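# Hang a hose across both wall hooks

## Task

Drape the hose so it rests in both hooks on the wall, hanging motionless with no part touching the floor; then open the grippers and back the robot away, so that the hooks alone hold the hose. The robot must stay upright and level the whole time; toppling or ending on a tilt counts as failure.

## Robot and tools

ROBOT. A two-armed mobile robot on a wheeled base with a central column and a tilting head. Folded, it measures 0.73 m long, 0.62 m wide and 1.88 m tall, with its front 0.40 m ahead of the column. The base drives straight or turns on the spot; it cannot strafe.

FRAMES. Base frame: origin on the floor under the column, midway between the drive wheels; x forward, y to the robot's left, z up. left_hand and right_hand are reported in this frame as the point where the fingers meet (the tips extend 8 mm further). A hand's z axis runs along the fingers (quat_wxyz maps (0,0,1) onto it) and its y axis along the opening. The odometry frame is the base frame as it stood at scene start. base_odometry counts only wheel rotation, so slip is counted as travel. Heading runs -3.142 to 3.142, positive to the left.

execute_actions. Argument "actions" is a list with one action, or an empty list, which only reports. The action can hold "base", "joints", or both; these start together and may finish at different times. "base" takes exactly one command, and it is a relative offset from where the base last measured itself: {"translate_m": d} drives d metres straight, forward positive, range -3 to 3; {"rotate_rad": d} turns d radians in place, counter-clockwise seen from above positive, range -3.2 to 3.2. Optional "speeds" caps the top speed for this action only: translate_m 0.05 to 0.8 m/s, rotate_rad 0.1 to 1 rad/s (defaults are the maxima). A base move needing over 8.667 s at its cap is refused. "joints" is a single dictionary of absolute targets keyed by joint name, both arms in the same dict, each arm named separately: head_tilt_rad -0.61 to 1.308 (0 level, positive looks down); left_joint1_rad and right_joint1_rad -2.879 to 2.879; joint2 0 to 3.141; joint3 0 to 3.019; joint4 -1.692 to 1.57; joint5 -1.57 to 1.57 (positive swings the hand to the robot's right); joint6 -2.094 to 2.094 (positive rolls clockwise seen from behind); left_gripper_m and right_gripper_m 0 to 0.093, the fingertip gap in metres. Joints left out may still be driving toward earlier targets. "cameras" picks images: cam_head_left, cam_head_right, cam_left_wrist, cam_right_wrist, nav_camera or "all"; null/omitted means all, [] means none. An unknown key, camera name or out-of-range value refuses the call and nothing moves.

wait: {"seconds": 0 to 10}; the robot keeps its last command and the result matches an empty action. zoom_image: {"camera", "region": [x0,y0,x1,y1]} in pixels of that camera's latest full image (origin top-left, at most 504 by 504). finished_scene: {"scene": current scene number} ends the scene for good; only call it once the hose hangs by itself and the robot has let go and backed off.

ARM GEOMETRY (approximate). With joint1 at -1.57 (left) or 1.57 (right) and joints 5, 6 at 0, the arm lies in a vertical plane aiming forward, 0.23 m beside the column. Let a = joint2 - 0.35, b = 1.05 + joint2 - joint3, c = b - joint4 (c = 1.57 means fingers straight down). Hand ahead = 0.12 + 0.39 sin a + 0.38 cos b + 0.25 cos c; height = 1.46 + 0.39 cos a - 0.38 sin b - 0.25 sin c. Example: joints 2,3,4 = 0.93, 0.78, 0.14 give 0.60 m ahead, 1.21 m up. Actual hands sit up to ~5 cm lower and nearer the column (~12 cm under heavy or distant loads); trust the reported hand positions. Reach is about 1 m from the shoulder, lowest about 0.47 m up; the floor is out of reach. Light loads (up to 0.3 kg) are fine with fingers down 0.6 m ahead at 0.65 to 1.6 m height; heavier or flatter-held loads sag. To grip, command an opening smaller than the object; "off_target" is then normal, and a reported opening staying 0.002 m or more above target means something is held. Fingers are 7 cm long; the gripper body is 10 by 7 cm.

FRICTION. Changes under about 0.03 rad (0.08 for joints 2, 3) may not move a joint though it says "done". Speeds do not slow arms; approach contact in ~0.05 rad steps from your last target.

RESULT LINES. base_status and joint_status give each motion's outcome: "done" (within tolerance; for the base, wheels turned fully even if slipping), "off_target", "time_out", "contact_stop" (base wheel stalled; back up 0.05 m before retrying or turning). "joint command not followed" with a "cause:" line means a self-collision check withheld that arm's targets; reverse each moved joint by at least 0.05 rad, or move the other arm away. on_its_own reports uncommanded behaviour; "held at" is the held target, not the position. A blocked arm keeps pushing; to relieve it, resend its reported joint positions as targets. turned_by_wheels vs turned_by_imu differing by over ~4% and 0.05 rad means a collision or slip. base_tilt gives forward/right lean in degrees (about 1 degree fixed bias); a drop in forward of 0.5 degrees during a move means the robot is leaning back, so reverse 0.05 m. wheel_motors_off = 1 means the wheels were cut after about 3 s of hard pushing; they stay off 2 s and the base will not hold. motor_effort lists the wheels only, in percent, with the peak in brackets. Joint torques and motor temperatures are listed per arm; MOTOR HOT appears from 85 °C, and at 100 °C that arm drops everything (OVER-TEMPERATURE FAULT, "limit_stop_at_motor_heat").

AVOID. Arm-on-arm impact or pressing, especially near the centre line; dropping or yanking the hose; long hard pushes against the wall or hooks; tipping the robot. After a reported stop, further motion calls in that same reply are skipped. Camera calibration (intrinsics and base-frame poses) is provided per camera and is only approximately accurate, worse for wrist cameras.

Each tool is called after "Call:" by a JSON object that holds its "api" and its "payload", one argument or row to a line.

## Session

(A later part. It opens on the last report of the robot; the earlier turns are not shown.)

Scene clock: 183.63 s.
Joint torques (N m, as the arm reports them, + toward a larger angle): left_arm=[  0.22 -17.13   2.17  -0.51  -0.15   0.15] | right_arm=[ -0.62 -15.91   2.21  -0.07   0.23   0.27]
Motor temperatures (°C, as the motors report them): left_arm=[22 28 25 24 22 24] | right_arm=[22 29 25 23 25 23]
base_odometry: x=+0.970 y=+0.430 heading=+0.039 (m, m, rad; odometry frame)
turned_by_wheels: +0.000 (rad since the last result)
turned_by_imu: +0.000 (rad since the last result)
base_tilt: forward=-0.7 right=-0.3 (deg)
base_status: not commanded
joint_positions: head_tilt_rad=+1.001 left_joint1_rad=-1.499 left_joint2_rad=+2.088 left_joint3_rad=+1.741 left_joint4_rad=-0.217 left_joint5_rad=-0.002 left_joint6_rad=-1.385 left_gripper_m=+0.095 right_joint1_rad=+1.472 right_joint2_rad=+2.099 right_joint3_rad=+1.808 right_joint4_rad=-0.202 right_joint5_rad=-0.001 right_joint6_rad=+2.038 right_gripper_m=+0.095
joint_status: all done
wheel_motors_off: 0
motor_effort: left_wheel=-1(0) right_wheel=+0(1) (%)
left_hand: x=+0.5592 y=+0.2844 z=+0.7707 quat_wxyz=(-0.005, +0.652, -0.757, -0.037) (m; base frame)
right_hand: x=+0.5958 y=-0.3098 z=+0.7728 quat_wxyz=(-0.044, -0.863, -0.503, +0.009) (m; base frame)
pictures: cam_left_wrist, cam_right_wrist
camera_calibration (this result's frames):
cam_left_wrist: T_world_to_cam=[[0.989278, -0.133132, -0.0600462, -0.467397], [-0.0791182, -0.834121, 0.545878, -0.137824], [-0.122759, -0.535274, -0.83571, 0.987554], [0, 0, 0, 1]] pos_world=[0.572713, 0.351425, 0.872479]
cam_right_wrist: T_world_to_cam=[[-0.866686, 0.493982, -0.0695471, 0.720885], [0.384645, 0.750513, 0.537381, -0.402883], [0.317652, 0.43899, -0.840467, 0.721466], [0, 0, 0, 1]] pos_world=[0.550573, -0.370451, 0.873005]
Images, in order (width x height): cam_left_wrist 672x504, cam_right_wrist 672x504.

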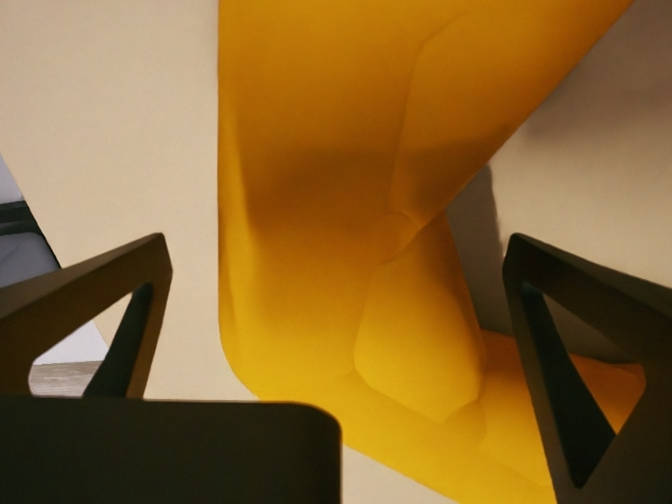

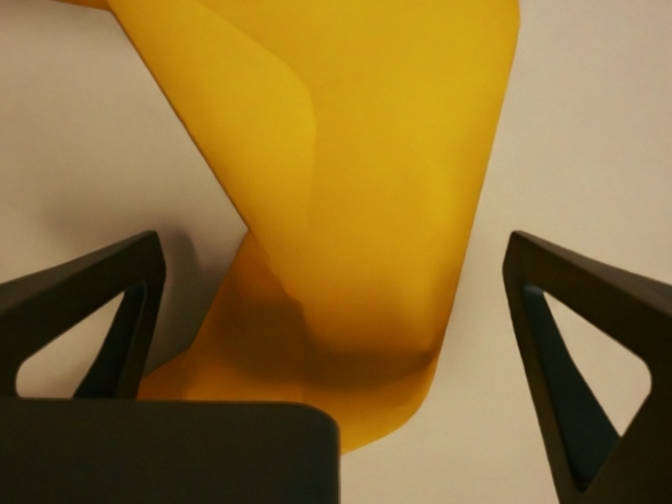

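Call:
{"api": "execute_actions", "payload": {
  "actions": [
    {"joints":{"left_joint2_rad":2.17,"left_joint3_rad":1.835,"right_joint2_rad":2.18,"right_joint3_rad":1.895}}
  ],
  "cameras": ["cam_left_wrist","cam_right_wrist"]
}}

Call:
{"api": "execute_actions", "payload": {
  "actions": [
    {"joints":{"left_gripper_m":0.02,"right_gripper_m":0.02}}
  ],
  "cameras": ["cam_head_left","cam_left_wrist","cam_right_wrist"]
}}

Scene clock: 192.53 s.
Joint torques (N m, as the arm reports them, + toward a larger angle): left_arm=[  0.44 -16.86   2.58  -0.61  -0.14   0.15] | right_arm=[ -0.76 -15.93   2.21  -0.03   0.23   0.27]
Motor temperatures (°C, as the motors report them): left_arm=[22 29 25 24 22 24] | right_arm=[22 29 25 23 25 23]
base_odometry: x=+0.970 y=+0.430 heading=+0.039 (m, m, rad; odometry frame)
turned_by_wheels: +0.000 (rad since the last result)
turned_by_imu: +0.000 (rad since the last result)
base_tilt: forward=-0.7 right=-0.2 (deg)
base_status: not commanded
joint_positions: head_tilt_rad=+1.001 left_joint1_rad=-1.499 left_joint2_rad=+2.167 left_joint3_rad=+1.827 left_joint4_rad=-0.217 left_joint5_rad=-0.002 left_joint6_rad=-1.385 left_gripper_m=+0.095 right_joint1_rad=+1.472 right_joint2_rad=+2.178 right_joint3_rad=+1.889 right_joint4_rad=-0.202 right_joint5_rad=-0.001 right_joint6_rad=+2.038 right_gripper_m=+0.095
joint_status: all done
wheel_motors_off: 0
motor_effort: left_wheel=+0(1) right_wheel=+0(0) (%)
left_hand: x=+0.5572 y=+0.2861 z=+0.7416 quat_wxyz=(-0.007, +0.652, -0.757, -0.035) (m; base frame)
right_hand: x=+0.5900 y=-0.3121 z=+0.7433 quat_wxyz=(-0.045, -0.863, -0.503, +0.009) (m; base frame)
pictures: cam_left_wrist, cam_right_wrist
camera_calibration (this result's frames):
cam_left_wrist: T_world_to_cam=[[0.989505, -0.134291, -0.0533454, -0.471751], [-0.0838169, -0.834142, 0.545144, -0.117497], [-0.117706, -0.534951, -0.836644, 0.961729], [0, 0, 0, 1]] pos_world=[0.570153, 0.353117, 0.843512]
cam_right_wrist: T_world_to_cam=[[-0.866644, 0.493863, -0.0709004, 0.715839], [0.38373, 0.750604, 0.537907, -0.382903], [0.318871, 0.438968, -0.840017, 0.698428], [0, 0, 0, 1]] pos_world=[0.544601, -0.372705, 0.843411]
Images, in order (width x height): cam_left_wrist 672x504, cam_right_wrist 672x504.

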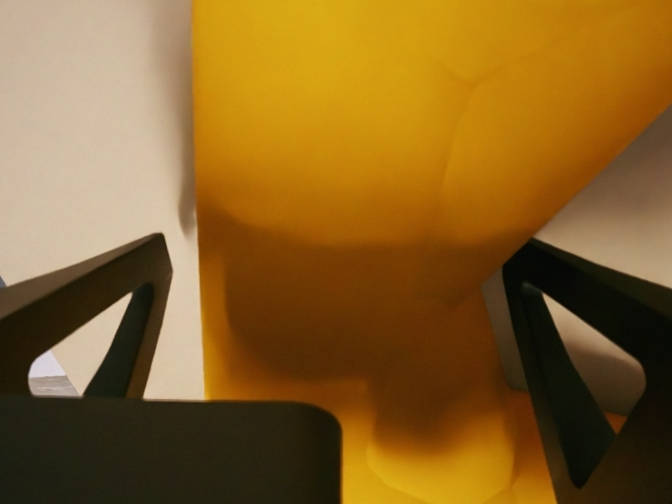

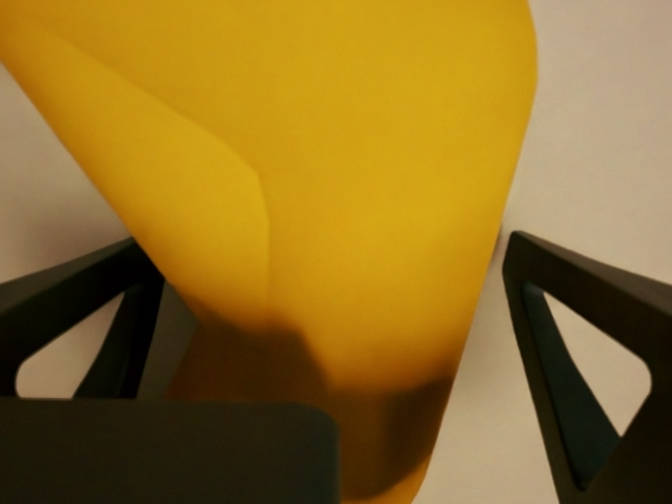

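Scene clock: 193.20 s.
Joint torques (N m, as the arm reports them, + toward a larger angle): left_arm=[  0.34 -16.65   2.58  -0.54  -0.16   0.12] | right_arm=[ -0.77 -15.53   2.16  -0.01   0.23   0.24]
Motor temperatures (°C, as the motors report them): left_arm=[22 29 25 24 22 24] | right_arm=[22 29 25 23 25 23]
base_odometry: x=+0.970 y=+0.430 heading=+0.039 (m, m, rad; odometry frame)
turned_by_wheels: +0.000 (rad since the last result)
turned_by_imu: +0.000 (rad since the last result)
base_tilt: forward=-0.6 right=-0.3 (deg)
base_status: not commanded
joint_positions: head_tilt_rad=+1.001 left_joint1_rad=-1.499 left_joint2_rad=+2.167 left_joint3_rad=+1.827 left_joint4_rad=-0.219 left_joint5_rad=-0.001 left_joint6_rad=-1.382 left_gripper_m=+0.061 right_joint1_rad=+1.472 right_joint2_rad=+2.178 right_joint3_rad=+1.889 right_joint4_rad=-0.203 right_joint5_rad=-0.001 right_joint6_rad=+2.041 right_gripper_m=+0.060
joint_status: left_gripper_m off_target (ended at +0.061, target +0.020); right_gripper_m off_target (ended at +0.060, target +0.020)
wheel_motors_off: 0
motor_effort: left_wheel=+0(0) right_wheel=+0(0) (%)
left_hand: x=+0.5568 y=+0.2859 z=+0.7417 quat_wxyz=(-0.006, +0.651, -0.758, -0.035) (m; base frame)
right_hand: x=+0.5898 y=-0.3121 z=+0.7433 quat_wxyz=(-0.045, -0.864, -0.502, +0.009) (m; base frame)
pictures: cam_head_left, cam_left_wrist, cam_right_wrist
camera_calibration (this result's frames):
cam_head_left: T_world_to_cam=[[-0.00173827, -0.997265, -0.0738872, 0.142806], [-0.876399, 0.0371022, -0.480155, 0.781029], [0.481583, 0.06392, -0.874066, 1.25454], [0, 0, 0, 1]] pos_world=[0.0805753, 0.0332478, 1.48212]
cam_left_wrist: T_world_to_cam=[[0.989124, -0.136481, -0.0548412, -0.469457], [-0.0847293, -0.833471, 0.546029, -0.117992], [-0.120231, -0.535444, -0.835969, 0.962659], [0, 0, 0, 1]] pos_world=[0.570095, 0.353035, 0.843435]
cam_right_wrist: T_world_to_cam=[[-0.865142, 0.49656, -0.0704067, 0.715261], [0.386326, 0.74934, 0.537813, -0.384689], [0.319815, 0.438085, -0.840119, 0.697722], [0, 0, 0, 1]] pos_world=[0.544276, -0.372568, 0.84342]
Images, in order (width x height): cam_head_left 672x504, cam_left_wrist 672x504, cam_right_wrist 672x504.

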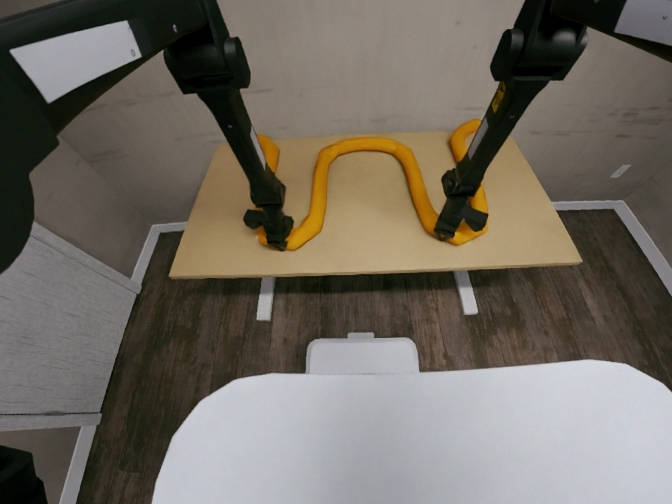

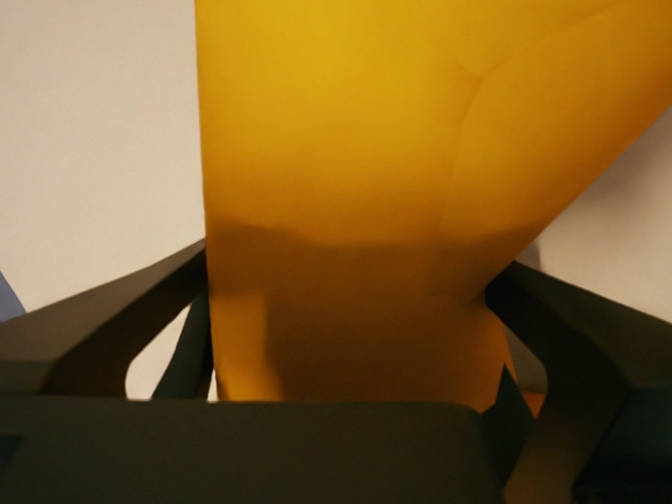

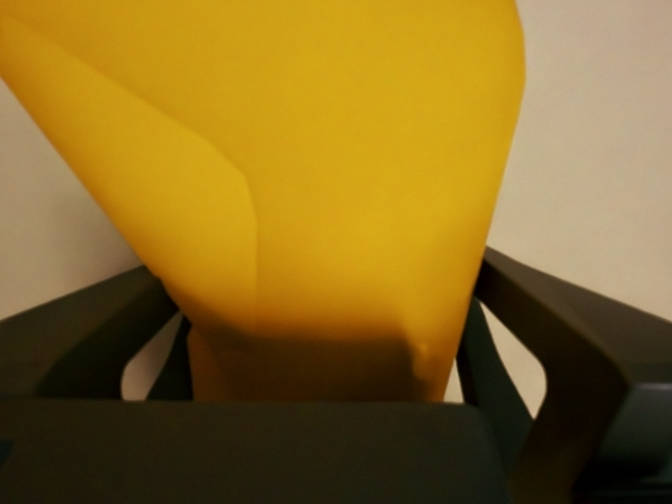

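Call:
{"api": "execute_actions", "payload": {
  "actions": [
    {"joints":{"left_joint2_rad":1.63,"left_joint3_rad":1.36,"left_joint4_rad":-0.23,"left_joint6_rad":-1.5,"right_joint2_rad":1.63,"right_joint3_rad":1.36,"right_joint4_rad":-0.23,"right_joint6_rad":1.8}}
  ],
  "cameras": ["cam_head_left"]
}}

Scene clock: 202.90 s.
Joint torques (N m, as the arm reports them, + toward a larger angle): left_arm=[  0.22 -18.49   2.43  -0.21  -0.17  -0.1 ] | right_arm=[ -0.23 -16.88   1.65   0.11   0.24  -0.02]
Motor temperatures (°C, as the motors report them): left_arm=[22 29 25 24 22 24] | right_arm=[22 29 25 23 25 23]
base_odometry: x=+0.970 y=+0.430 heading=+0.039 (m, m, rad; odometry frame)
turned_by_wheels: +0.000 (rad since the last result)
turned_by_imu: +0.000 (rad since the last result)
base_tilt: forward=-0.7 right=-0.3 (deg)
base_status: not commanded
joint_positions: head_tilt_rad=+1.001 left_joint1_rad=-1.499 left_joint2_rad=+1.647 left_joint3_rad=+1.360 left_joint4_rad=-0.236 left_joint5_rad=-0.001 left_joint6_rad=-1.484 left_gripper_m=+0.060 right_joint1_rad=+1.472 right_joint2_rad=+1.647 right_joint3_rad=+1.363 right_joint4_rad=-0.226 right_joint5_rad=-0.001 right_joint6_rad=+1.817 right_gripper_m=+0.060
joint_status: all done
wheel_motors_off: 0
motor_effort: left_wheel=-1(0) right_wheel=+0(1) (%)
left_hand: x=+0.5837 y=+0.2744 z=+0.9433 quat_wxyz=(-0.022, +0.689, -0.724, -0.023) (m; base frame)
right_hand: x=+0.5868 y=-0.2946 z=+0.9448 quat_wxyz=(-0.038, -0.803, -0.595, +0.021) (m; base frame)
pictures: cam_head_left
camera_calibration (this result's frames):
cam_head_left: T_world_to_cam=[[-0.00173828, -0.997265, -0.0738872, 0.142806], [-0.876399, 0.0371022, -0.480155, 0.781029], [0.481583, 0.06392, -0.874066, 1.25454], [0, 0, 0, 1]] pos_world=[0.0805753, 0.0332478, 1.48212]
Images, in order (width x height): cam_head_left 672x504.

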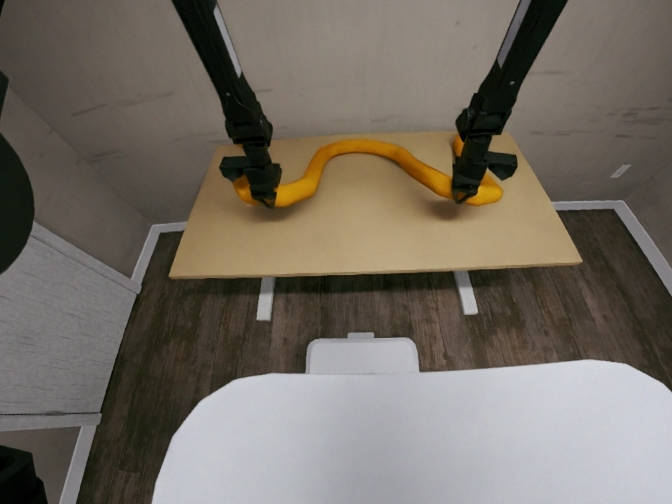

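Call:
{"api": "execute_actions", "payload": {
  "actions": [
    {"joints":{"left_joint1_rad":-1.41,"left_joint2_rad":1.06,"left_joint3_rad":1.19,"left_joint4_rad":-0.62,"left_joint6_rad":-1.57,"right_joint1_rad":1.41,"right_joint2_rad":1.06,"right_joint3_rad":1.19,"right_joint4_rad":-0.62,"right_joint6_rad":1.57}}
  ],
  "cameras": ["cam_head_left"]
}}

Call:
{"api": "execute_actions", "payload": {
  "actions": [
    {"base":{"translate_m":-0.6},"speeds":{"translate_m":0.25}}
  ],
  "cameras": ["cam_head_left","nav_camera"]
}}

Scene clock: 211.83 s.
Joint torques (N m, as the arm reports them, + toward a larger angle): left_arm=[  0.01 -18.07   6.19  -0.29  -0.37  -0.16] | right_arm=[ -0.49 -16.05   6.05   0.29   0.24   0.09]
Motor temperatures (°C, as the motors report them): left_arm=[22 29 25 24 22 24] | right_arm=[22 30 25 23 25 23]
base_odometry: x=+0.970 y=+0.430 heading=+0.039 (m, m, rad; odometry frame)
turned_by_wheels: +0.000 (rad since the last result)
turned_by_imu: +0.000 (rad since the last result)
base_tilt: forward=-0.7 right=-0.2 (deg)
base_status: not commanded
joint_positions: head_tilt_rad=+1.001 left_joint1_rad=-1.407 left_joint2_rad=+1.089 left_joint3_rad=+1.172 left_joint4_rad=-0.626 left_joint5_rad=+0.003 left_joint6_rad=-1.546 left_gripper_m=+0.060 right_joint1_rad=+1.405 right_joint2_rad=+1.088 right_joint3_rad=+1.166 right_joint4_rad=-0.620 right_joint5_rad=+0.000 right_joint6_rad=+1.576 right_gripper_m=+0.060
joint_status: all done
wheel_motors_off: 0
motor_effort: left_wheel=-1(2) right_wheel=-1(1) (%)
left_hand: x=+0.5937 y=+0.3053 z=+1.1857 quat_wxyz=(-0.041, +0.726, -0.684, -0.056) (m; base frame)
right_hand: x=+0.5922 y=-0.3075 z=+1.1850 quat_wxyz=(-0.044, -0.736, -0.673, +0.057) (m; base frame)
pictures: cam_head_left
camera_calibration (this result's frames):
cam_head_left: T_world_to_cam=[[-0.00173826, -0.997265, -0.0738872, 0.142806], [-0.876398, 0.0371022, -0.480155, 0.781029], [0.481584, 0.06392, -0.874066, 1.25454], [0, 0, 0, 1]] pos_world=[0.0805753, 0.0332478, 1.48212]
Images, in order (width x height): cam_head_left 672x504.

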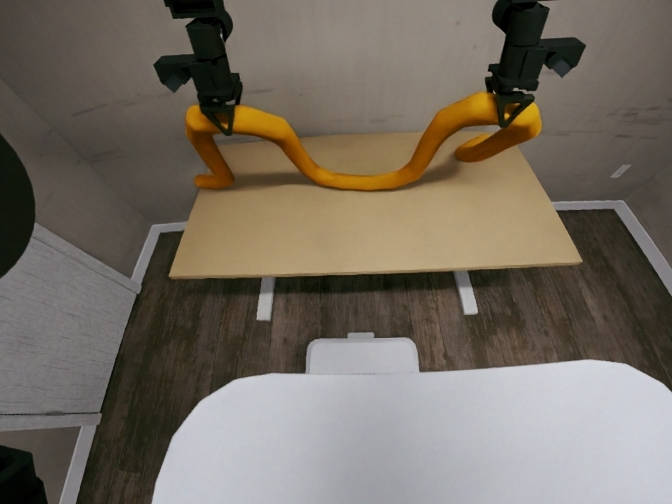

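Scene clock: 215.30 s.
Joint torques (N m, as the arm reports them, + toward a larger angle): left_arm=[  0.15 -18.42   6.48  -0.01  -0.54  -0.03] | right_arm=[ -0.51 -16.12   6.     0.37   0.24   0.15]
Motor temperatures (°C, as the motors report them): left_arm=[22 29 25 24 22 24] | right_arm=[22 30 26 23 25 23]
base_odometry: x=+0.370 y=+0.407 heading=+0.038 (m, m, rad; odometry frame)
turned_by_wheels: -0.002 (rad since the last result)
turned_by_imu: -0.003 (rad since the last result)
base_tilt: forward=-0.7 right=-0.3 (deg)
base_status: done
joint_positions: head_tilt_rad=+1.001 left_joint1_rad=-1.408 left_joint2_rad=+1.096 left_joint3_rad=+1.168 left_joint4_rad=-0.633 left_joint5_rad=+0.007 left_joint6_rad=-1.562 left_gripper_m=+0.060 right_joint1_rad=+1.405 right_joint2_rad=+1.089 right_joint3_rad=+1.166 right_joint4_rad=-0.623 right_joint5_rad=+0.000 right_joint6_rad=+1.569 right_gripper_m=+0.060
joint_status: not commanded
wheel_motors_off: 0
motor_effort: left_wheel=-3(51) right_wheel=+1(54) (%)
left_hand: x=+0.5883 y=+0.3041 z=+1.1814 quat_wxyz=(-0.033, +0.732, -0.678, -0.060) (m; base frame)
right_hand: x=+0.5910 y=-0.3075 z=+1.1846 quat_wxyz=(-0.042, -0.734, -0.675, +0.058) (m; base frame)
pictures: cam_head_left, nav_camera
camera_calibration (this result's frames):
cam_head_left: T_world_to_cam=[[-0.00174508, -0.997265, -0.073887, 0.142806], [-0.876443, 0.0371022, -0.480074, 0.780907], [0.481503, 0.06392, -0.874111, 1.25461], [0, 0, 0, 1]] pos_world=[0.08057, 0.0332478, 1.48211]
Images, in order (width x height): cam_head_left 672x504, nav_camera 672x504.

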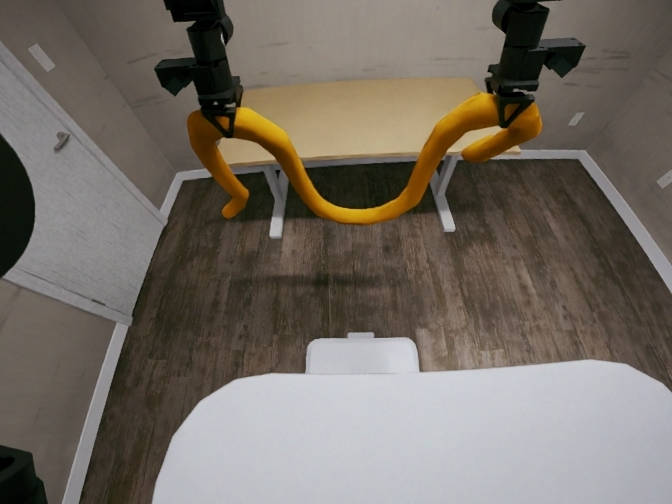

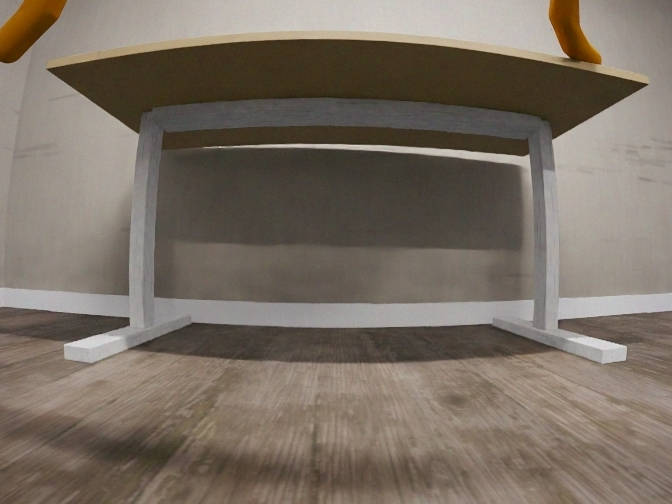

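Call:
{"api": "execute_actions", "payload": {
  "actions": [
    {"base":{"translate_m":-0.36},"speeds":{"translate_m":0.3}}
  ],
  "cameras": []
}}

Call:
{"api": "execute_actions", "payload": {
  "actions": [
    {"base":{"rotate_rad":-1.57},"speeds":{"rotate_rad":0.6},"joints":{"head_tilt_rad":0.6}}
  ],
  "cameras": ["cam_head_left"]
}}

Call:
{"api": "execute_actions", "payload": {
  "actions": [
    {"base":{"translate_m":0.8},"speeds":{"translate_m":0.5}}
  ],
  "cameras": ["cam_head_left","cam_head_right","nav_camera"]
}}

Scene clock: 227.47 s.
Joint torques (N m, as the arm reports them, + toward a larger angle): left_arm=[  0.05 -18.65   6.5    0.02  -0.53  -0.04] | right_arm=[ -0.32 -17.32   6.     0.49   0.25   0.16]
Motor temperatures (°C, as the motors report them): left_arm=[22 30 26 24 22 24] | right_arm=[22 30 27 23 25 23]
base_odometry: x=+0.010 y=+0.393 heading=+0.036 (m, m, rad; odometry frame)
turned_by_wheels: -0.001 (rad since the last result)
turned_by_imu: -0.003 (rad since the last result)
base_tilt: forward=-0.7 right=-0.2 (deg)
base_status: done
joint_positions: head_tilt_rad=+1.001 left_joint1_rad=-1.408 left_joint2_rad=+1.097 left_joint3_rad=+1.168 left_joint4_rad=-0.631 left_joint5_rad=+0.007 left_joint6_rad=-1.562 left_gripper_m=+0.060 right_joint1_rad=+1.405 right_joint2_rad=+1.102 right_joint3_rad=+1.165 right_joint4_rad=-0.626 right_joint5_rad=+0.000 right_joint6_rad=+1.569 right_gripper_m=+0.060
joint_status: not commanded
wheel_motors_off: 0
motor_effort: left_wheel=+0(42) right_wheel=+1(38) (%)
left_hand: x=+0.5883 y=+0.3040 z=+1.1809 quat_wxyz=(-0.034, +0.732, -0.678, -0.059) (m; base frame)
right_hand: x=+0.5861 y=-0.3079 z=+1.1783 quat_wxyz=(-0.036, -0.734, -0.675, +0.064) (m; base frame)
pictures: none
No camera images: the call's "cameras" was empty. Leave "cameras" out to get every camera's image.

Scene clock: 231.20 s.
Joint torques (N m, as the arm reports them, + toward a larger angle): left_arm=[  0.68 -18.32   6.44  -0.07  -0.54  -0.04] | right_arm=[ -0.8  -17.04   6.05   0.45   0.26   0.16]
Motor temperatures (°C, as the motors report them): left_arm=[22 30 27 24 22 24] | right_arm=[22 30 27 23 25 23]
base_odometry: x=+0.010 y=+0.393 heading=-1.533 (m, m, rad; odometry frame)
turned_by_wheels: -1.569 (rad since the last result)
turned_by_imu: -1.572 (rad since the last result)
base_tilt: forward=-0.7 right=-0.2 (deg)
base_status: done
joint_positions: head_tilt_rad=+0.618 left_joint1_rad=-1.416 left_joint2_rad=+1.097 left_joint3_rad=+1.168 left_joint4_rad=-0.631 left_joint5_rad=+0.007 left_joint6_rad=-1.562 left_gripper_m=+0.060 right_joint1_rad=+1.407 right_joint2_rad=+1.102 right_joint3_rad=+1.165 right_joint4_rad=-0.626 right_joint5_rad=+0.000 right_joint6_rad=+1.569 right_gripper_m=+0.060
joint_status: all done
wheel_motors_off: 0
motor_effort: left_wheel=+2(73) right_wheel=-3(59) (%)
left_hand: x=+0.5886 y=+0.3004 z=+1.1804 quat_wxyz=(-0.031, +0.730, -0.680, -0.057) (m; base frame)
right_hand: x=+0.5862 y=-0.3068 z=+1.1782 quat_wxyz=(-0.035, -0.734, -0.675, +0.063) (m; base frame)
pictures: cam_head_left
camera_calibration (this result's frames):
cam_head_left: T_world_to_cam=[[0.0260332, -0.997265, -0.0691709, 0.134155], [-0.63309, 0.0371022, -0.773188, 1.22013], [0.77364, 0.06392, -0.630393, 0.86468], [0, 0, 0, 1]] pos_world=[0.100012, 0.0332478, 1.49776]
Images, in order (width x height): cam_head_left 672x504.

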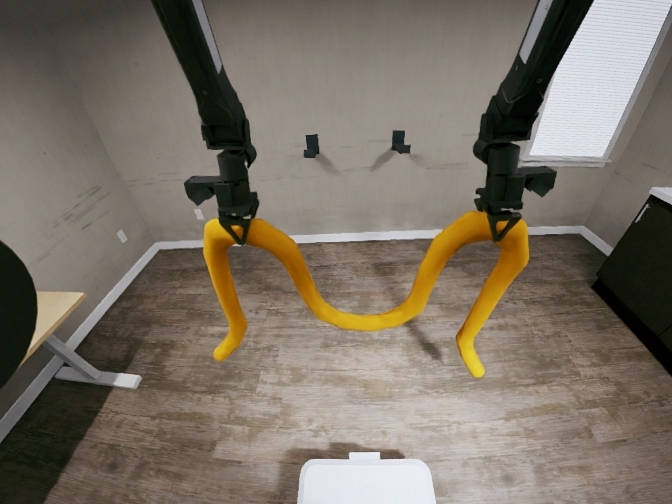

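Scene clock: 234.47 s.
Joint torques (N m, as the arm reports them, + toward a larger angle): left_arm=[  0.7  -18.64   6.49  -0.06  -0.53  -0.04] | right_arm=[ -0.67 -17.39   6.08   0.45   0.27   0.17]
Motor temperatures (°C, as the motors report them): left_arm=[22 30 27 24 22 24] | right_arm=[22 30 27 23 25 23]
base_odometry: x=+0.040 y=-0.406 heading=-1.535 (m, m, rad; odometry frame)
turned_by_wheels: -0.002 (rad since the last result)
turned_by_imu: -0.001 (rad since the last result)
base_tilt: forward=-0.7 right=-0.2 (deg)
base_status: done
joint_positions: head_tilt_rad=+0.617 left_joint1_rad=-1.416 left_joint2_rad=+1.097 left_joint3_rad=+1.168 left_joint4_rad=-0.631 left_joint5_rad=+0.007 left_joint6_rad=-1.562 left_gripper_m=+0.060 right_joint1_rad=+1.407 right_joint2_rad=+1.102 right_joint3_rad=+1.165 right_joint4_rad=-0.626 right_joint5_rad=-0.001 right_joint6_rad=+1.569 right_gripper_m=+0.060
joint_status: not commanded
wheel_motors_off: 0
motor_effort: left_wheel=-2(72) right_wheel=+1(77) (%)
left_hand: x=+0.5886 y=+0.3005 z=+1.1803 quat_wxyz=(-0.032, +0.730, -0.680, -0.057) (m; base frame)
right_hand: x=+0.5862 y=-0.3067 z=+1.1782 quat_wxyz=(-0.035, -0.734, -0.675, +0.063) (m; base frame)
pictures: cam_head_left, cam_head_right, nav_camera
camera_calibration (this result's frames):
cam_head_left: T_world_to_cam=[[0.0260763, -0.997265, -0.0691546, 0.134127], [-0.632608, 0.0371022, -0.773583, 1.22072], [0.774033, 0.06392, -0.629911, 0.863917], [0, 0, 0, 1]] pos_world=[0.100038, 0.0332478, 1.49779]
cam_head_right: T_world_to_cam=[[0.0239653, -0.997999, -0.0585041, 0.0491674], [-0.614643, 0.0314445, -0.788179, 1.2409], [0.788442, 0.0548481, -0.612659, 0.838391], [0, 0, 0, 1]] pos_world=[0.10051, -0.0359346, 1.49458]
Images, in order (width x height): cam_head_left 672x504, cam_head_right 672x504, nav_camera 672x504.

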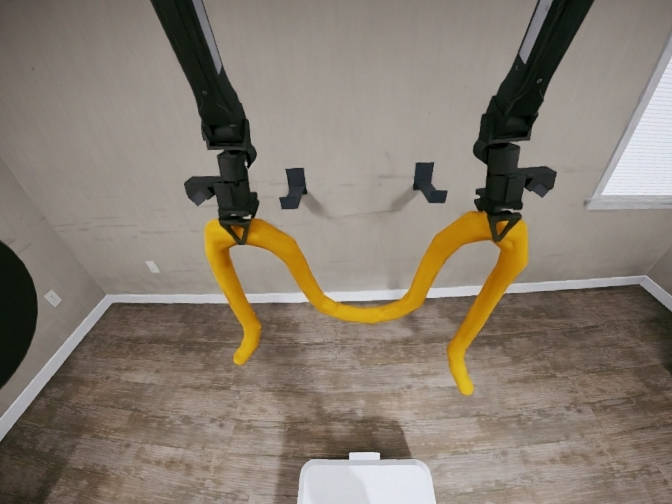

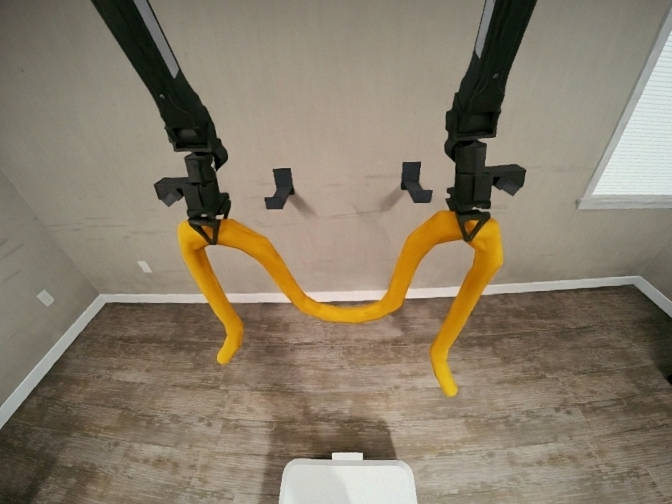

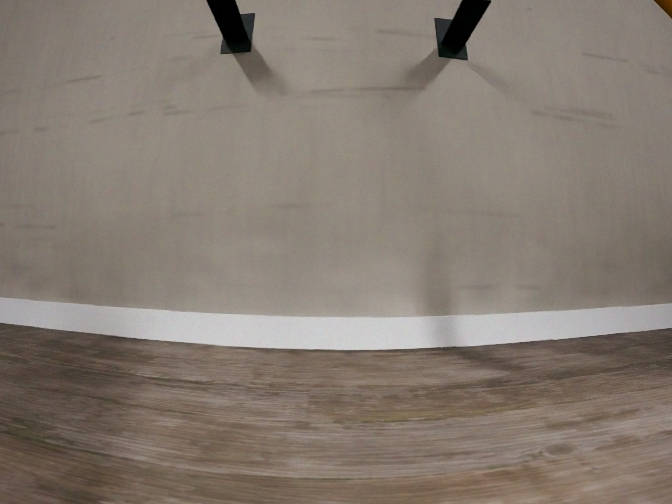

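Call:
{"api": "execute_actions", "payload": {
  "actions": [],
  "cameras": ["cam_head_left","cam_head_right"]
}}

Call:
{"api": "zoom_image", "payload": {
  "camera": "cam_head_left",
  "region": [180, 150, 560, 420]
}}

Call:
{"api": "zoom_image", "payload": {
  "camera": "cam_head_left",
  "region": [270, 155, 460, 220]
}}

Call:
{"api": "zoom_image", "payload": {
  "camera": "cam_head_right",
  "region": [250, 155, 440, 220]
}}

Scene clock: 253.20 s.
Joint torques (N m, as the arm reports them, + toward a larger angle): left_arm=[  0.66 -18.63   6.38  -0.09  -0.53  -0.03] | right_arm=[ -0.66 -17.34   6.01   0.47   0.28   0.17]
Motor temperatures (°C, as the motors report them): left_arm=[22 31 27 24 22 24] | right_arm=[22 31 28 23 25 23]
base_odometry: x=+0.040 y=-0.406 heading=-1.535 (m, m, rad; odometry frame)
turned_by_wheels: +0.000 (rad since the last result)
turned_by_imu: -0.002 (rad since the last result)
base_tilt: forward=-0.7 right=-0.3 (deg)
base_status: done
joint_positions: head_tilt_rad=+0.617 left_joint1_rad=-1.416 left_joint2_rad=+1.097 left_joint3_rad=+1.168 left_joint4_rad=-0.631 left_joint5_rad=+0.007 left_joint6_rad=-1.562 left_gripper_m=+0.060 right_joint1_rad=+1.407 right_joint2_rad=+1.102 right_joint3_rad=+1.165 right_joint4_rad=-0.626 right_joint5_rad=-0.001 right_joint6_rad=+1.569 right_gripper_m=+0.060
joint_status: not commanded
wheel_motors_off: 0
motor_effort: left_wheel=-1(72) right_wheel=+1(77) (%)
left_hand: x=+0.5886 y=+0.3005 z=+1.1803 quat_wxyz=(-0.032, +0.730, -0.680, -0.057) (m; base frame)
right_hand: x=+0.5862 y=-0.3067 z=+1.1782 quat_wxyz=(-0.035, -0.734, -0.675, +0.063) (m; base frame)
pictures: cam_head_left, cam_head_right
camera_calibration (this result's frames):
cam_head_left: T_world_to_cam=[[0.0260763, -0.997265, -0.0691546, 0.134127], [-0.632608, 0.0371022, -0.773583, 1.22072], [0.774033, 0.06392, -0.629911, 0.863917], [0, 0, 0, 1]] pos_world=[0.100038, 0.0332478, 1.49779]
cam_head_right: T_world_to_cam=[[0.0239653, -0.997999, -0.0585041, 0.0491674], [-0.614642, 0.0314445, -0.788179, 1.2409], [0.788442, 0.0548481, -0.612659, 0.838391], [0, 0, 0, 1]] pos_world=[0.10051, -0.0359346, 1.49458]
Images, in order (width x height): cam_head_left 672x504, cam_head_right 672x504.

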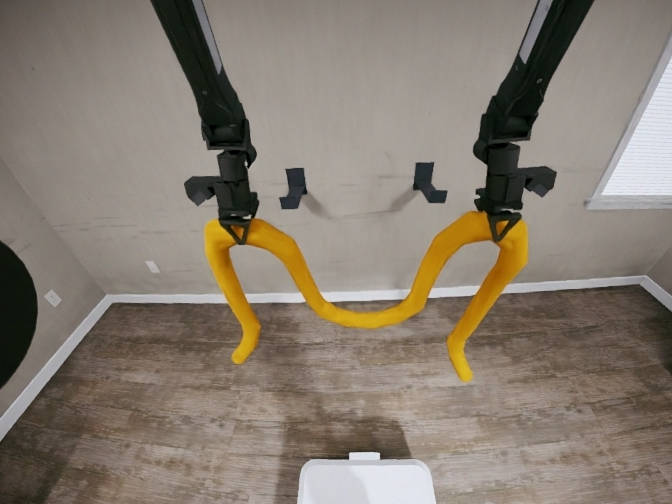

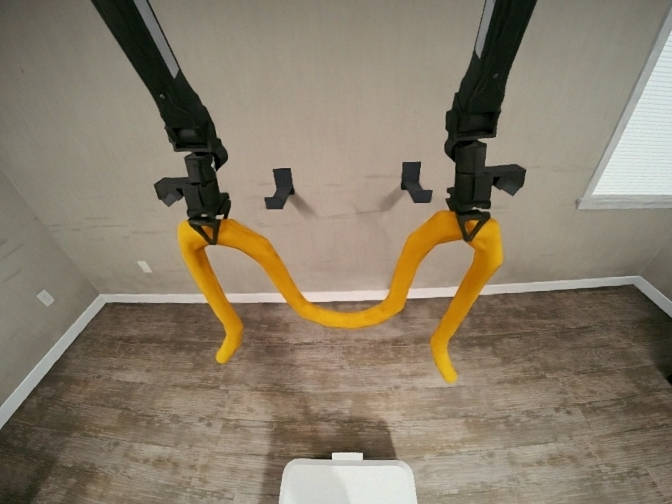

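Region (180, 150, 560, 420) of cam_head_left's 672x504 image, scaled by 1.326, with more detail than that image has; it fills the top 358 rows of this view, and the rest is white.

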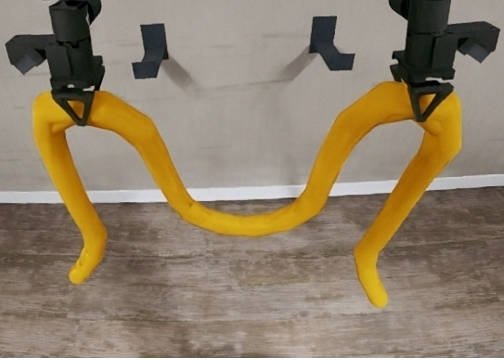

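Region (270, 155, 460, 220) of cam_head_left's 672x504 image, scaled by 2.653, with more detail than that image has; it fills the top 172 rows of this view, and the rest is white.

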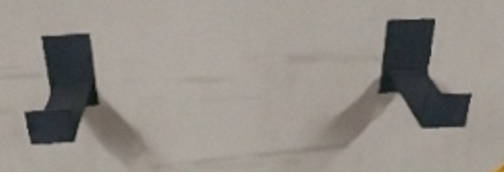

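Region (250, 155, 440, 220) of cam_head_right's 672x504 image, scaled by 2.653, with more detail than that image has; it fills the top 172 rows of this view, and the rest is white.

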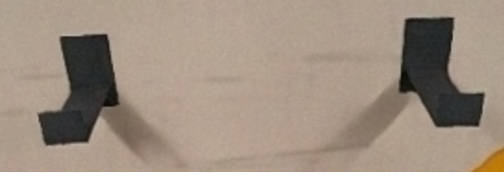

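Call:
{"api": "execute_actions", "payload": {
  "actions": [
    {"base":{"translate_m":0.3},"speeds":{"translate_m":0.3},"joints":{"head_tilt_rad":0.75,"left_joint1_rad":-1.335,"left_joint2_rad":1.31,"left_joint3_rad":1.26,"left_joint4_rad":-0.35,"left_joint6_rad":-1.46,"right_joint1_rad":1.31,"right_joint2_rad":1.31,"right_joint3_rad":1.26,"right_joint4_rad":-0.35,"right_joint6_rad":1.45}}
  ]
}}

Scene clock: 281.80 s.
Joint torques (N m, as the arm reports them, + toward a larger angle): left_arm=[  1.59 -20.15   5.87   0.15  -0.64   0.08] | right_arm=[ -3.01 -18.75   5.14   1.02   0.6    0.11]
Motor temperatures (°C, as the motors report them): left_arm=[22 31 28 24 22 24] | right_arm=[22 32 28 23 25 23]
base_odometry: x=+0.051 y=-0.706 heading=-1.536 (m, m, rad; odometry frame)
turned_by_wheels: -0.001 (rad since the last result)
turned_by_imu: -0.003 (rad since the last result)
base_tilt: forward=-0.7 right=-0.2 (deg)
base_status: done
joint_positions: head_tilt_rad=+0.753 left_joint1_rad=-1.339 left_joint2_rad=+1.364 left_joint3_rad=+1.229 left_joint4_rad=-0.365 left_joint5_rad=+0.009 left_joint6_rad=-1.467 left_gripper_m=+0.059 right_joint1_rad=+1.316 right_joint2_rad=+1.362 right_joint3_rad=+1.229 right_joint4_rad=-0.363 right_joint5_rad=-0.006 right_joint6_rad=+1.454 right_gripper_m=+0.060
joint_status: all done
wheel_motors_off: 0
motor_effort: left_wheel=-2(41) right_wheel=+1(42) (%)
left_hand: x=+0.5939 y=+0.3618 z=+1.0726 quat_wxyz=(-0.073, +0.707, -0.700, -0.063) (m; base frame)
right_hand: x=+0.5932 y=-0.3766 z=+1.0767 quat_wxyz=(-0.082, -0.706, -0.700, +0.071) (m; base frame)
pictures: cam_head_left, cam_head_right, cam_left_wrist, cam_right_wrist, nav_camera
camera_calibration (this result's frames):
cam_head_left: T_world_to_cam=[[0.0164654, -0.997265, -0.0720502, 0.139067], [-0.731594, 0.0371022, -0.68073, 1.08267], [0.681541, 0.06392, -0.728983, 1.02111], [0, 0, 0, 1]] pos_world=[0.0938574, 0.0332478, 1.4914]
cam_head_right: T_world_to_cam=[[0.015817, -0.997999, -0.0612118, 0.0537447], [-0.715772, 0.0314445, -0.697626, 1.10651], [0.698155, 0.0548481, -0.713843, 0.998728], [0, 0, 0, 1]] pos_world=[0.0938891, -0.0359346, 1.48815]
cam_left_wrist: T_world_to_cam=[[0.999713, 0.0231072, 0.006293, -0.607247], [0.0182045, -0.903955, 0.42724, -0.140577], [0.0155609, -0.427003, -0.904116, 1.23761], [0, 0, 0, 1]] pos_world=[0.590373, 0.415418, 1.18282]
cam_right_wrist: T_world_to_cam=[[-0.999777, 0.0107188, -0.0182155, 0.614399], [0.00251833, 0.91613, 0.400873, -0.0790295], [0.0209847, 0.400737, -0.915953, 1.24985], [0, 0, 0, 1]] pos_world=[0.588233, -0.435048, 1.18768]
Images, in order (width x height): cam_head_left 672x504, cam_head_right 672x504, cam_left_wrist 672x504, cam_right_wrist 672x504, nav_camera 672x504.

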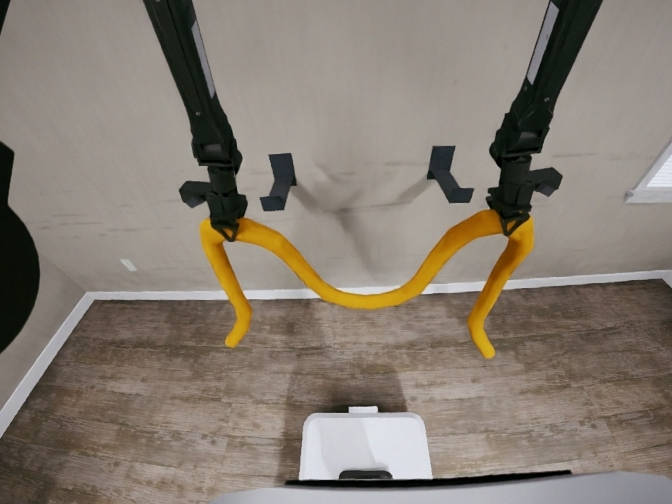

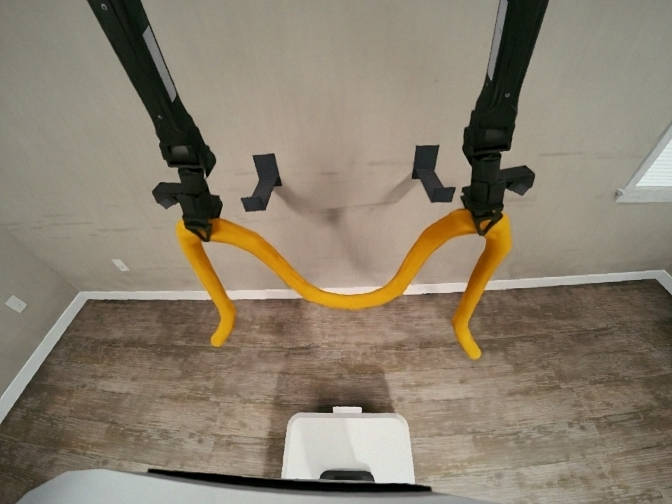

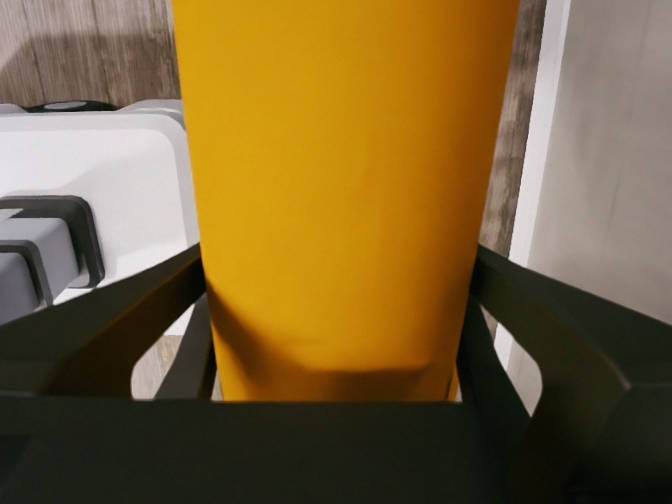

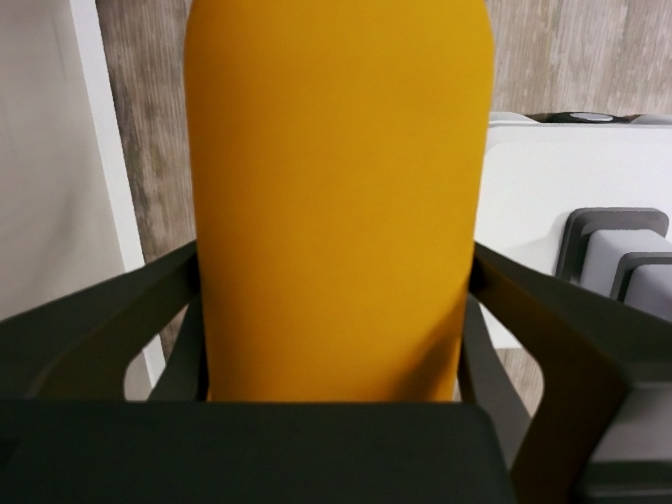

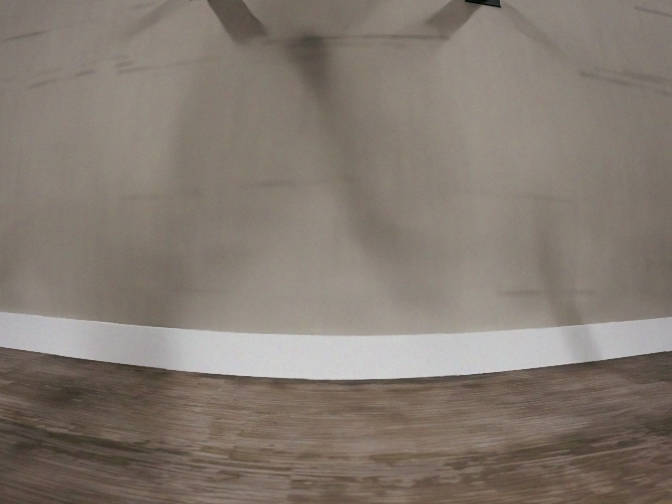

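Call:
{"api": "zoom_image", "payload": {
  "camera": "cam_head_left",
  "region": [180, 140, 340, 300]
}}

Call:
{"api": "zoom_image", "payload": {
  "camera": "cam_head_left",
  "region": [400, 135, 560, 295]
}}

Region (180, 140, 340, 300) of cam_head_left's 672x504 image, scaled by 3.150, with more detail than that image has.

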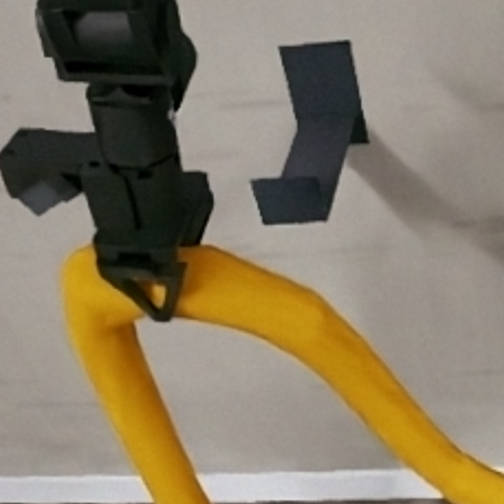

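Region (400, 135, 560, 295) of cam_head_left's 672x504 image, scaled by 3.150, with more detail than that image has.

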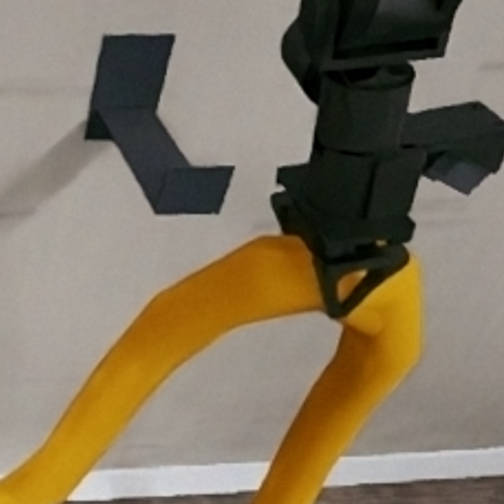

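Call:
{"api": "execute_actions", "payload": {
  "actions": [
    {"base":{"translate_m":0.12},"speeds":{"translate_m":0.2},"joints":{"left_joint1_rad":-1.3,"left_joint2_rad":1.22,"left_joint4_rad":-0.47,"left_joint6_rad":-1.43,"right_joint1_rad":1.24,"right_joint2_rad":1.22,"right_joint4_rad":-0.47,"right_joint6_rad":1.41}}
  ],
  "cameras": ["cam_head_left","cam_head_right"]
}}

Scene clock: 316.57 s.
Joint torques (N m, as the arm reports them, + toward a larger angle): left_arm=[  2.76 -19.83   6.55   0.02  -0.71   0.05] | right_arm=[ -4.25 -17.85   5.87   0.65   0.67   0.16]
Motor temperatures (°C, as the motors report them): left_arm=[22 33 27 24 22 24] | right_arm=[22 33 28 23 25 23]
base_odometry: x=+0.055 y=-0.826 heading=-1.537 (m, m, rad; odometry frame)
turned_by_wheels: -0.001 (rad since the last result)
turned_by_imu: -0.004 (rad since the last result)
base_tilt: forward=-0.6 right=-0.2 (deg)
base_status: done
joint_positions: head_tilt_rad=+0.753 left_joint1_rad=-1.316 left_joint2_rad=+1.262 left_joint3_rad=+1.230 left_joint4_rad=-0.483 left_joint5_rad=+0.010 left_joint6_rad=-1.432 left_gripper_m=+0.059 right_joint1_rad=+1.256 right_joint2_rad=+1.260 right_joint3_rad=+1.229 right_joint4_rad=-0.476 right_joint5_rad=-0.007 right_joint6_rad=+1.409 right_gripper_m=+0.060
joint_status: all done
wheel_motors_off: 0
motor_effort: left_wheel=+0(41) right_wheel=+0(35) (%)
left_hand: x=+0.6023 y=+0.3661 z=+1.1232 quat_wxyz=(-0.072, +0.699, -0.707, -0.077) (m; base frame)
right_hand: x=+0.5991 y=-0.3998 z=+1.1324 quat_wxyz=(-0.092, -0.699, -0.703, +0.096) (m; base frame)
pictures: cam_head_left, cam_head_right
camera_calibration (this result's frames):
cam_head_left: T_world_to_cam=[[0.0164458, -0.997265, -0.0720546, 0.139075], [-0.731779, 0.0371022, -0.680532, 1.08238], [0.681344, 0.06392, -0.729167, 1.02141], [0, 0, 0, 1]] pos_world=[0.0938442, 0.0332478, 1.49139]
cam_head_right: T_world_to_cam=[[0.0158004, -0.997999, -0.0612161, 0.0537522], [-0.715961, 0.0314445, -0.697432, 1.10622], [0.697961, 0.0548481, -0.714032, 0.999029], [0, 0, 0, 1]] pos_world=[0.093875, -0.0359346, 1.48814]
Images, in order (width x height): cam_head_left 672x504, cam_head_right 672x504.

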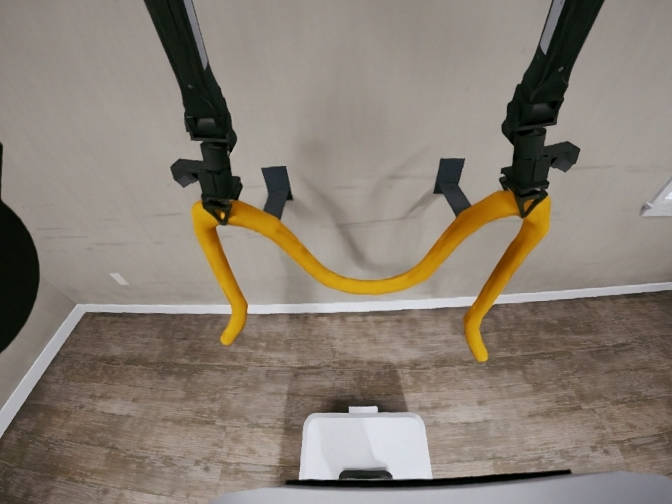

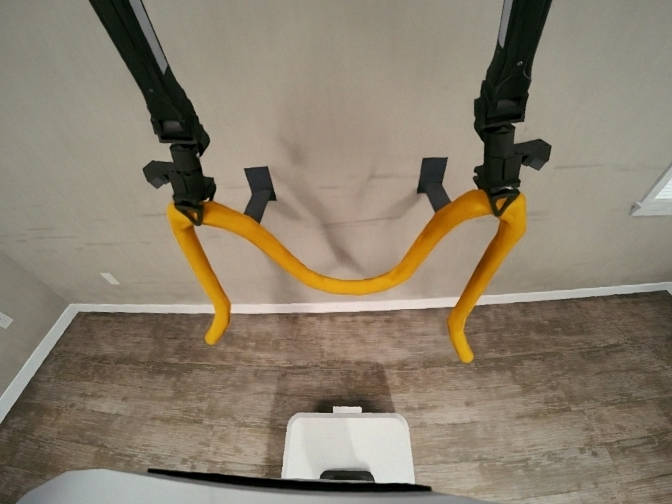

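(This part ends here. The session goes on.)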